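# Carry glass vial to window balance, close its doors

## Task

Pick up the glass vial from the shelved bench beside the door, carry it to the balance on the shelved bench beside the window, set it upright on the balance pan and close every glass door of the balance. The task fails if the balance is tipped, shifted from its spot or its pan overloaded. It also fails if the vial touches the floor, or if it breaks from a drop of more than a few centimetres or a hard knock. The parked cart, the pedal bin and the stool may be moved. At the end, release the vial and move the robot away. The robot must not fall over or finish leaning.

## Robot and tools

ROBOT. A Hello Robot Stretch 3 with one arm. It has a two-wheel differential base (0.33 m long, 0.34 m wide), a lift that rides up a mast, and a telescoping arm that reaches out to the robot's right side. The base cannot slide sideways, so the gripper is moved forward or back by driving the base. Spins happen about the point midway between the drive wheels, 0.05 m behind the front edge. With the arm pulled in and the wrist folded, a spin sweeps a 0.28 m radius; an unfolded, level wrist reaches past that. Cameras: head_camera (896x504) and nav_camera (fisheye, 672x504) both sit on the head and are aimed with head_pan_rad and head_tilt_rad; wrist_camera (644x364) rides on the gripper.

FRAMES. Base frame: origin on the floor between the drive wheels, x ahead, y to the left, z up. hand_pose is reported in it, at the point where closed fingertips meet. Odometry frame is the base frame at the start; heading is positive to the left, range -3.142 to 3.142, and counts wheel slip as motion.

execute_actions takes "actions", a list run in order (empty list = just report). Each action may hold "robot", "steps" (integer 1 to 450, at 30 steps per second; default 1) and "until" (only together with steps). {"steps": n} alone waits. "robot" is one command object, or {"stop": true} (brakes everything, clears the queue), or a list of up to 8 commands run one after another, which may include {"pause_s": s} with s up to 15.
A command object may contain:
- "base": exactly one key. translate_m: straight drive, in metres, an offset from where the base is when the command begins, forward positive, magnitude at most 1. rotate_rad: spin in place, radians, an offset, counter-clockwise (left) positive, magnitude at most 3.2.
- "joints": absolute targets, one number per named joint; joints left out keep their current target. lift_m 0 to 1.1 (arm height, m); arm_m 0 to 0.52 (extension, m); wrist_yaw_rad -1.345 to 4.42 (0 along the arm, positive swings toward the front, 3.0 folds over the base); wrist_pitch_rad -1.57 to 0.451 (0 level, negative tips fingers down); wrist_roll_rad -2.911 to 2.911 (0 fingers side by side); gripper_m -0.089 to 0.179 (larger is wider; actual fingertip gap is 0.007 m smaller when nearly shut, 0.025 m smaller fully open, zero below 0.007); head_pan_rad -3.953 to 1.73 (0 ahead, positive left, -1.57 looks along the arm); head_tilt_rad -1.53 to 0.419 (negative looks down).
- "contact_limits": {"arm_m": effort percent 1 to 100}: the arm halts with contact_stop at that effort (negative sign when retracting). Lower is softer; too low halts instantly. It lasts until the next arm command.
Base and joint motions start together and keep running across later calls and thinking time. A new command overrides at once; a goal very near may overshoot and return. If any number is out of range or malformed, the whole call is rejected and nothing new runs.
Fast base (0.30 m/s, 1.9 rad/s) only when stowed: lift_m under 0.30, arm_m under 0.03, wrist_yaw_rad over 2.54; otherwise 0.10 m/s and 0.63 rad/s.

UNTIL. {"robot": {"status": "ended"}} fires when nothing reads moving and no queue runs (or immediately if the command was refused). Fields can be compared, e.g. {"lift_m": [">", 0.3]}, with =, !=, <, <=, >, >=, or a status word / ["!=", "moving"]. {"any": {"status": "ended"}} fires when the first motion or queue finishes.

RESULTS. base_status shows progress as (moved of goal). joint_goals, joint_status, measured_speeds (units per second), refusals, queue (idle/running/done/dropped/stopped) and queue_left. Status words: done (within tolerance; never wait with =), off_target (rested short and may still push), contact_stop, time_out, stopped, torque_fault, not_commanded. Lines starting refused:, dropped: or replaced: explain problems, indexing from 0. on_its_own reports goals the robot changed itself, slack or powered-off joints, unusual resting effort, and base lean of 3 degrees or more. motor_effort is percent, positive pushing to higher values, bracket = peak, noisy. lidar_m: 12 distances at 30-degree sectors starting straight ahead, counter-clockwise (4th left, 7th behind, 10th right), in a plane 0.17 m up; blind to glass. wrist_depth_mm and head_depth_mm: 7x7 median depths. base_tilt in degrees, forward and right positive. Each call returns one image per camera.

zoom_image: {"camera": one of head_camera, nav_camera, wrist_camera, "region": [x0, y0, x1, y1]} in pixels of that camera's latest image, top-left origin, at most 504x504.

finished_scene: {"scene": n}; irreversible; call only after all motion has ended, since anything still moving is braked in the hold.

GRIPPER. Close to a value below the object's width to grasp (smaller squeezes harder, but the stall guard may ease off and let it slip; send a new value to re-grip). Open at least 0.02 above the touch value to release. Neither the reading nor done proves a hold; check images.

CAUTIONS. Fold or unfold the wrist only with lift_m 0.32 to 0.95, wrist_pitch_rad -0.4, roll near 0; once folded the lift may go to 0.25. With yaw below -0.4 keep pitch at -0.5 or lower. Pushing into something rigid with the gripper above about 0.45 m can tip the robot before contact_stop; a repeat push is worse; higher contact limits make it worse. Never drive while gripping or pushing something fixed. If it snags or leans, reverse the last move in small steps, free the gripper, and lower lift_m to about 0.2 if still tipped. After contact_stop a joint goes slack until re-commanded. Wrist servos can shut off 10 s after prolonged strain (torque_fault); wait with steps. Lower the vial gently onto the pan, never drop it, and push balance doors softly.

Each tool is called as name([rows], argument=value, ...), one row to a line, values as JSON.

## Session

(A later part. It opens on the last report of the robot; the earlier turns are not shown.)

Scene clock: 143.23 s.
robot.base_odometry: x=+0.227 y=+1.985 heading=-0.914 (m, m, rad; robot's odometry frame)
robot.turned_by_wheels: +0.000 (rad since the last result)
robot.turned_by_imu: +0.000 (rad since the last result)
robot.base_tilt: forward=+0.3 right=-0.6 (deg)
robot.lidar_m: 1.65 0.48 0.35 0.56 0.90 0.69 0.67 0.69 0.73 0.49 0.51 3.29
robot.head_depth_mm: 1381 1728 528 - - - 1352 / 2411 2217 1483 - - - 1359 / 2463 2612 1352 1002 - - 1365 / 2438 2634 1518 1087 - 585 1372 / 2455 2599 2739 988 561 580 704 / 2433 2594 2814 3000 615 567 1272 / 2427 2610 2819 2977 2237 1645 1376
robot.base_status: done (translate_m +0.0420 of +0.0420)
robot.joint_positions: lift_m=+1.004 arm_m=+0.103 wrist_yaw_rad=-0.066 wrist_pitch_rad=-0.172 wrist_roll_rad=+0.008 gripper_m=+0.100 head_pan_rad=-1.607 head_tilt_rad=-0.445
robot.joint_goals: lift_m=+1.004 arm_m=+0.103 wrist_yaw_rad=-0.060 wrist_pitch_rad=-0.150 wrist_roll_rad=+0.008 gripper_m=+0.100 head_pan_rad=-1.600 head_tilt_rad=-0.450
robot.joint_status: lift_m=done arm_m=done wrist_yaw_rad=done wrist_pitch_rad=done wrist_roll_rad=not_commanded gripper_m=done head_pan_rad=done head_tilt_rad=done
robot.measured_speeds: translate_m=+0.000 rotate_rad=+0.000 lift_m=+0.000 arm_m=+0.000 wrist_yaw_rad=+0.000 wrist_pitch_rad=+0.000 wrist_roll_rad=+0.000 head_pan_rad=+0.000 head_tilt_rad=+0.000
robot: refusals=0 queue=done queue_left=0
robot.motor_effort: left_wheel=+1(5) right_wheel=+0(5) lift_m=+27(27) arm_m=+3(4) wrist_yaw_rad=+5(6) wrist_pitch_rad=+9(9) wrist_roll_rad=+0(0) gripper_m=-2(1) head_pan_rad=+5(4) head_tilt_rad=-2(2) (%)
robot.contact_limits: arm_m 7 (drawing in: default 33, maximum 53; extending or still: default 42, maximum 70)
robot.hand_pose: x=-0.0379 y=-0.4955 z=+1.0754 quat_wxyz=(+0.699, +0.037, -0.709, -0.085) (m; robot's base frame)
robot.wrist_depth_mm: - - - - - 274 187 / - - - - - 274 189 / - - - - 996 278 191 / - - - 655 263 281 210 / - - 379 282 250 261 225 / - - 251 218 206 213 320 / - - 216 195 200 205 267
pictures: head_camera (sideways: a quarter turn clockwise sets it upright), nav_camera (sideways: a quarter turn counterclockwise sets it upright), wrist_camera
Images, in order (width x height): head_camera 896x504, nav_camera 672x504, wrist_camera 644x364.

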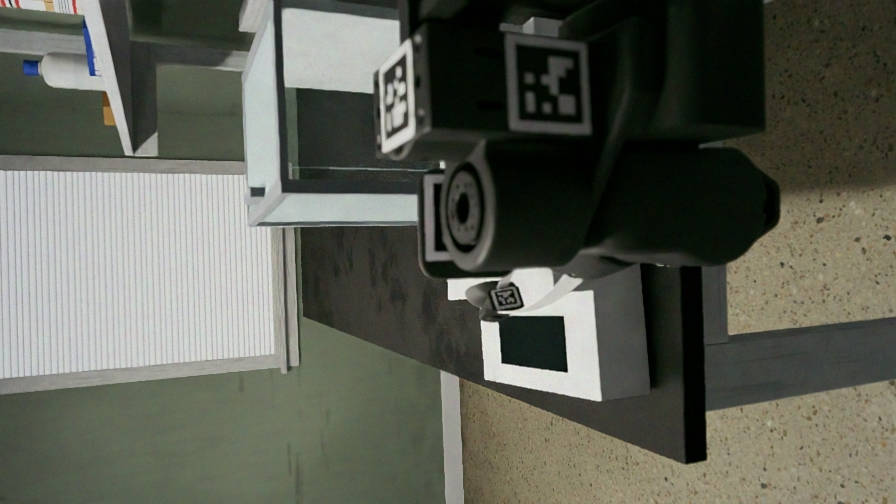

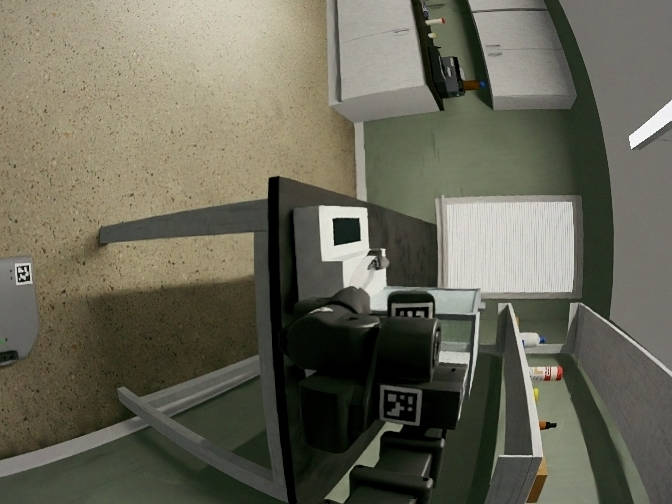

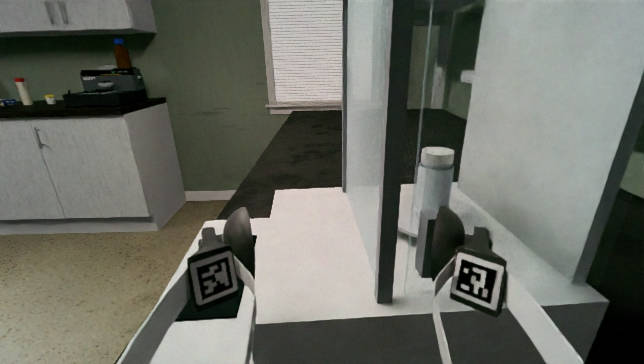

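Gap ≈ 14 mm.

execute_actions([
  {"robot":{"base":{"translate_m":0.015}},"steps":450,"until":{"robot":{"status":"ended"}}},
])

Scene clock: 145.07 s.
robot.base_odometry: x=+0.236 y=+1.973 heading=-0.914 (m, m, rad; robot's odometry frame)
robot.turned_by_wheels: +0.000 (rad since the last result)
robot.turned_by_imu: +0.000 (rad since the last result)
robot.base_tilt: forward=+0.4 right=-0.7 (deg)
robot.lidar_m: 1.64 0.48 0.34 0.51 0.90 0.71 0.68 0.70 0.75 0.49 2.60 3.30
robot.head_depth_mm: 1592 1730 559 - - - 1354 / 2389 2231 1488 - - - 1355 / 2457 2598 1249 682 - - 1358 / 2439 2606 1688 1088 - 584 1366 / 2453 2613 2739 990 560 580 674 / 2422 2611 2813 2977 667 566 1334 / 2418 2616 2800 3010 2233 1655 1383
robot.base_status: done (translate_m +0.0150 of +0.0150)
robot.joint_positions: lift_m=+1.004 arm_m=+0.103 wrist_yaw_rad=-0.067 wrist_pitch_rad=-0.172 wrist_roll_rad=+0.008 gripper_m=+0.100 head_pan_rad=-1.607 head_tilt_rad=-0.445
robot.joint_goals: lift_m=+1.004 arm_m=+0.103 wrist_yaw_rad=-0.060 wrist_pitch_rad=-0.150 wrist_roll_rad=+0.008 gripper_m=+0.100 head_pan_rad=-1.600 head_tilt_rad=-0.450
robot.joint_status: lift_m=done arm_m=done wrist_yaw_rad=done wrist_pitch_rad=done wrist_roll_rad=not_commanded gripper_m=done head_pan_rad=done head_tilt_rad=done
robot.measured_speeds: translate_m=+0.000 rotate_rad=+0.000 lift_m=+0.000 arm_m=+0.000 wrist_yaw_rad=+0.000 wrist_pitch_rad=+0.000 wrist_roll_rad=+0.000 head_pan_rad=+0.000 head_tilt_rad=+0.000
robot: refusals=0 queue=done queue_left=0
robot.motor_effort: left_wheel=+1(6) right_wheel=+1(6) lift_m=+27(27) arm_m=+3(3) wrist_yaw_rad=+6(6) wrist_pitch_rad=+9(9) wrist_roll_rad=+1(1) gripper_m=-1(2) head_pan_rad=+4(5) head_tilt_rad=-2(2) (%)
robot.contact_limits: arm_m 7 (drawing in: default 33, maximum 53; extending or still: default 42, maximum 70)
robot.hand_pose: x=-0.0380 y=-0.4955 z=+1.0754 quat_wxyz=(+0.699, +0.037, -0.709, -0.085) (m; robot's base frame)
robot.wrist_depth_mm: - - - - - 294 203 / - - - - - 298 204 / - - - - 994 299 207 / - - - 665 266 286 208 / - - 536 283 193 267 220 / - - 263 218 198 217 213 / - - 225 194 199 204 211
pictures: head_camera (sideways: a quarter turn clockwise sets it upright), nav_camera (sideways: a quarter turn counterclockwise sets it upright), wrist_camera
Images, in order (width x height): head_camera 896x504, nav_camera 672x504, wrist_camera 644x364.

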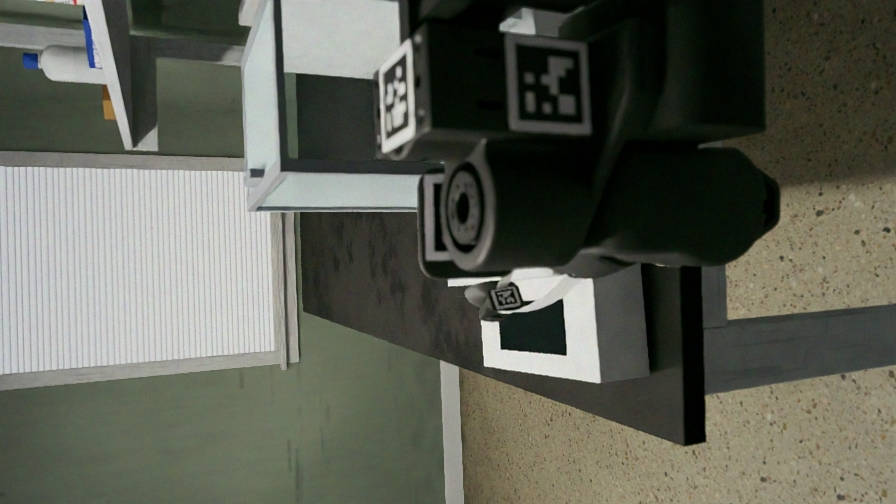

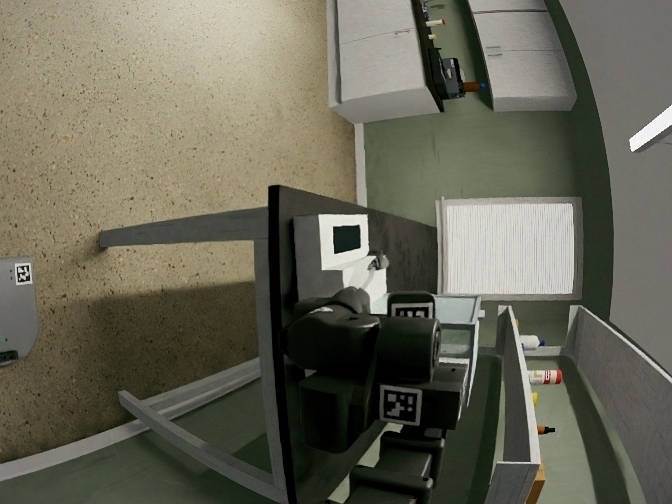

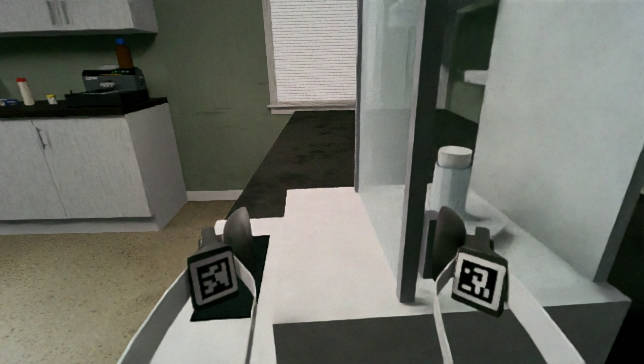

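execute_actions([
  {"robot":{"base":{"translate_m":0.004}},"steps":450,"until":{"robot":{"status":"ended"}}},
])

Scene clock: 146.67 s.
robot.base_odometry: x=+0.238 y=+1.970 heading=-0.914 (m, m, rad; robot's odometry frame)
robot.turned_by_wheels: +0.000 (rad since the last result)
robot.turned_by_imu: +0.000 (rad since the last result)
robot.base_tilt: forward=+0.2 right=-0.6 (deg)
robot.lidar_m: 1.64 0.48 0.34 0.50 0.90 0.71 0.69 0.71 0.76 0.49 2.59 3.29
robot.head_depth_mm: 1591 1732 569 - - - 1359 / 2400 2285 1482 - - - 1363 / 2471 2616 1504 689 - - 1364 / 2443 2640 1696 1089 - 586 1367 / 2429 2624 2739 986 562 581 673 / 2452 2621 2854 2966 668 566 1335 / 2403 2597 2802 2974 2236 1711 1381
robot.base_status: done (translate_m +0.0040 of +0.0040)
robot.joint_positions: lift_m=+1.004 arm_m=+0.103 wrist_yaw_rad=-0.072 wrist_pitch_rad=-0.172 wrist_roll_rad=+0.008 gripper_m=+0.100 head_pan_rad=-1.607 head_tilt_rad=-0.445
robot.joint_goals: lift_m=+1.004 arm_m=+0.103 wrist_yaw_rad=-0.060 wrist_pitch_rad=-0.150 wrist_roll_rad=+0.008 gripper_m=+0.100 head_pan_rad=-1.600 head_tilt_rad=-0.450
robot.joint_status: lift_m=done arm_m=done wrist_yaw_rad=done wrist_pitch_rad=done wrist_roll_rad=not_commanded gripper_m=done head_pan_rad=done head_tilt_rad=done
robot.measured_speeds: translate_m=+0.000 rotate_rad=+0.000 lift_m=+0.000 arm_m=+0.000 wrist_yaw_rad=+0.000 wrist_pitch_rad=+0.000 wrist_roll_rad=+0.000 head_pan_rad=+0.000 head_tilt_rad=+0.000
robot: refusals=0 queue=done queue_left=0
robot.motor_effort: left_wheel=+0(5) right_wheel=+3(7) lift_m=+27(27) arm_m=+3(3) wrist_yaw_rad=+10(10) wrist_pitch_rad=+9(9) wrist_roll_rad=+0(0) gripper_m=-2(3) head_pan_rad=+4(4) head_tilt_rad=-2(2) (%)
robot.contact_limits: arm_m 7 (drawing in: default 33, maximum 53; extending or still: default 42, maximum 70)
robot.hand_pose: x=-0.0393 y=-0.4954 z=+1.0754 quat_wxyz=(+0.699, +0.035, -0.709, -0.086) (m; robot's base frame)
robot.wrist_depth_mm: - - - - - 295 205 / - - - - - 299 207 / - - - - 999 301 207 / - - - 650 269 289 210 / - - 536 285 252 267 223 / - - 263 218 205 223 213 / - - 224 194 199 206 213
pictures: head_camera (sideways: a quarter turn clockwise sets it upright), nav_camera (sideways: a quarter turn counterclockwise sets it upright), wrist_camera
Images, in order (width x height): head_camera 896x504, nav_camera 672x504, wrist_camera 644x364.

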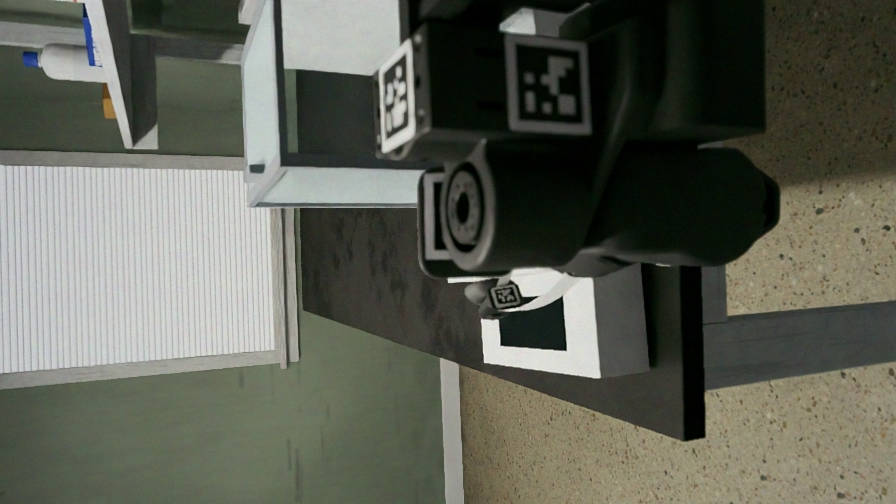

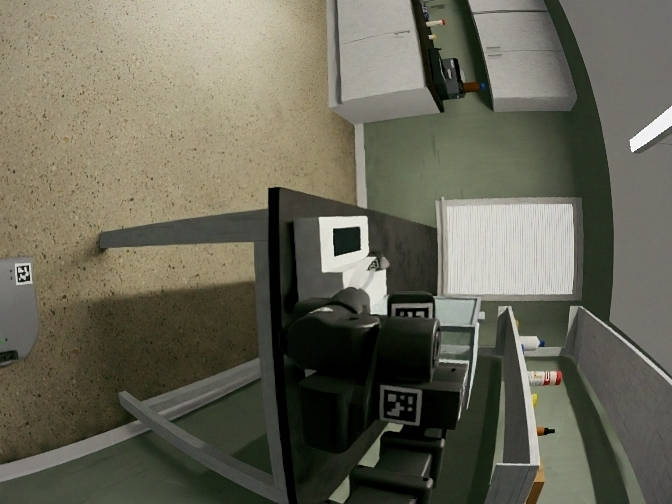

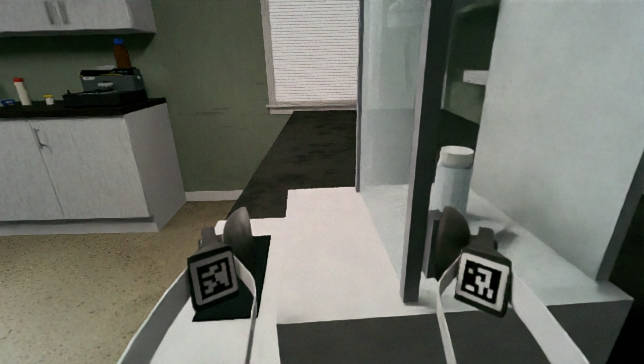

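execute_actions([
  {"robot":[{"base":{"translate_m":-0.008}},{"joints":{"arm_m":0.0}},{"base":{"translate_m":0.3},"joints":{"head_pan_rad":-2.2}}],"steps":450,"until":{"robot":{"status":"ended"}}},
])

Scene clock: 155.97 s.
robot.base_odometry: x=+0.417 y=+1.739 heading=-0.914 (m, m, rad; robot's odometry frame)
robot.turned_by_wheels: +0.000 (rad since the last result)
robot.turned_by_imu: +0.001 (rad since the last result)
robot.base_tilt: forward=+0.3 right=-0.6 (deg)
robot.lidar_m: 1.50 0.68 0.36 0.33 0.34 1.01 0.98 0.94 0.52 1.92 2.49 3.25
robot.head_depth_mm: 701 1064 1130 930 1204 - - / 1071 1181 1241 938 - - - / 1203 1313 718 728 - - - / 1372 1518 802 713 - - - / 1563 1716 1555 719 - - - / 1743 2002 1742 906 - - - / 2335 2591 1766 974 - - -
robot.base_status: done (translate_m +0.3000 of +0.3000)
robot.joint_positions: lift_m=+1.004 arm_m=+0.001 wrist_yaw_rad=-0.062 wrist_pitch_rad=-0.172 wrist_roll_rad=+0.008 gripper_m=+0.100 head_pan_rad=-2.193 head_tilt_rad=-0.445
robot.joint_goals: lift_m=+1.004 arm_m=+0.000 wrist_yaw_rad=-0.060 wrist_pitch_rad=-0.150 wrist_roll_rad=+0.008 gripper_m=+0.100 head_pan_rad=-2.200 head_tilt_rad=-0.450
robot.joint_status: lift_m=done arm_m=done wrist_yaw_rad=done wrist_pitch_rad=done wrist_roll_rad=not_commanded gripper_m=done head_pan_rad=done head_tilt_rad=done
robot.measured_speeds: translate_m=+0.000 rotate_rad=+0.000 lift_m=+0.000 arm_m=+0.000 wrist_yaw_rad=+0.000 wrist_pitch_rad=+0.000 wrist_roll_rad=+0.000 head_pan_rad=+0.000 head_tilt_rad=+0.000
robot: refusals=0 queue=done queue_left=0
robot.motor_effort: left_wheel=+2(7) right_wheel=-2(4) lift_m=+27(27) arm_m=-5(5) wrist_yaw_rad=+2(9) wrist_pitch_rad=+9(9) wrist_roll_rad=+1(1) gripper_m=+0(3) head_pan_rad=-5(51) head_tilt_rad=-2(2) (%)
robot.hand_pose: x=-0.0368 y=-0.3938 z=+1.0754 quat_wxyz=(+0.700, +0.039, -0.709, -0.083) (m; robot's base frame)
robot.wrist_depth_mm: - - - - - - - / - - - - - - - / - - - - - - 934 / - - - - 713 435 380 / - - - - - 362 306 / - - - - - 298 307 / - - - - - 294 291
pictures: head_camera (sideways: a quarter turn clockwise sets it upright), nav_camera (sideways: a quarter turn counterclockwise sets it upright), wrist_camera
Images, in order (width x height): head_camera 896x504, nav_camera 672x504, wrist_camera 644x364.

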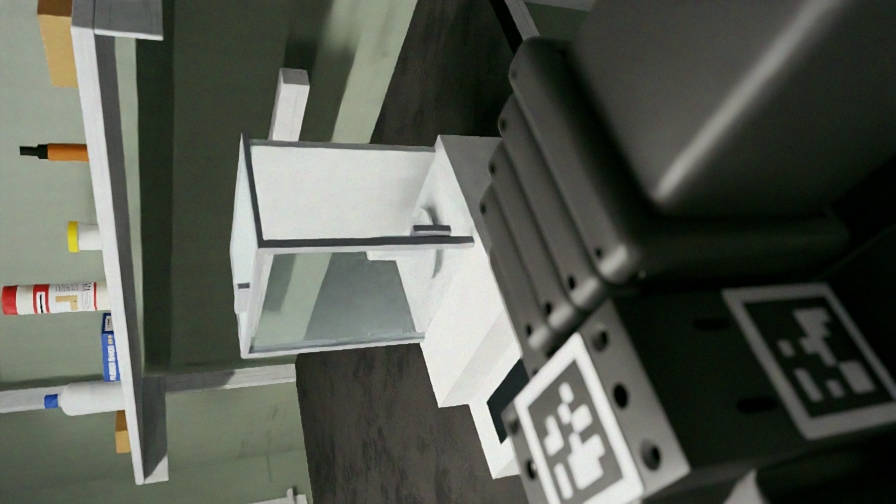

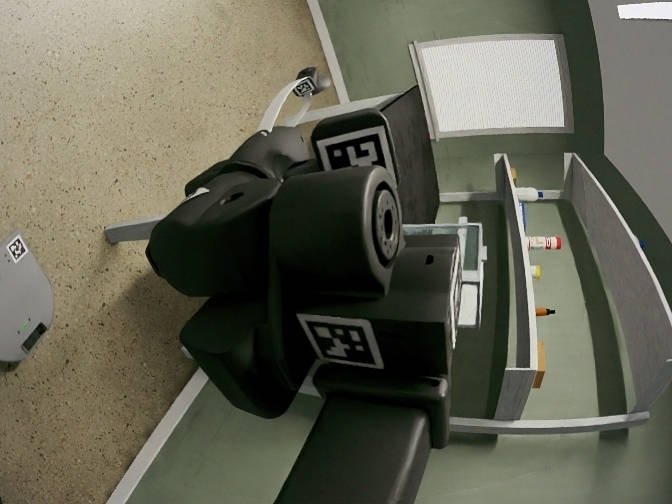

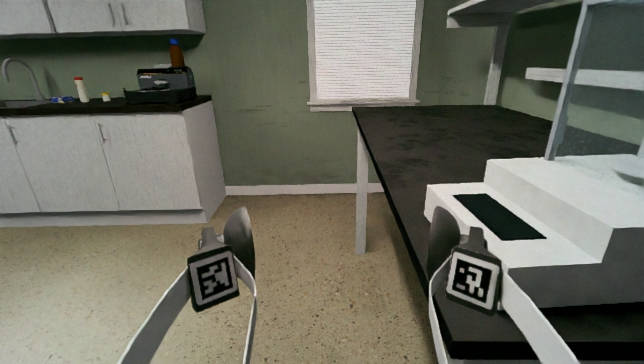

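finished_scene(scene=2)

The scene is finished: the task was done.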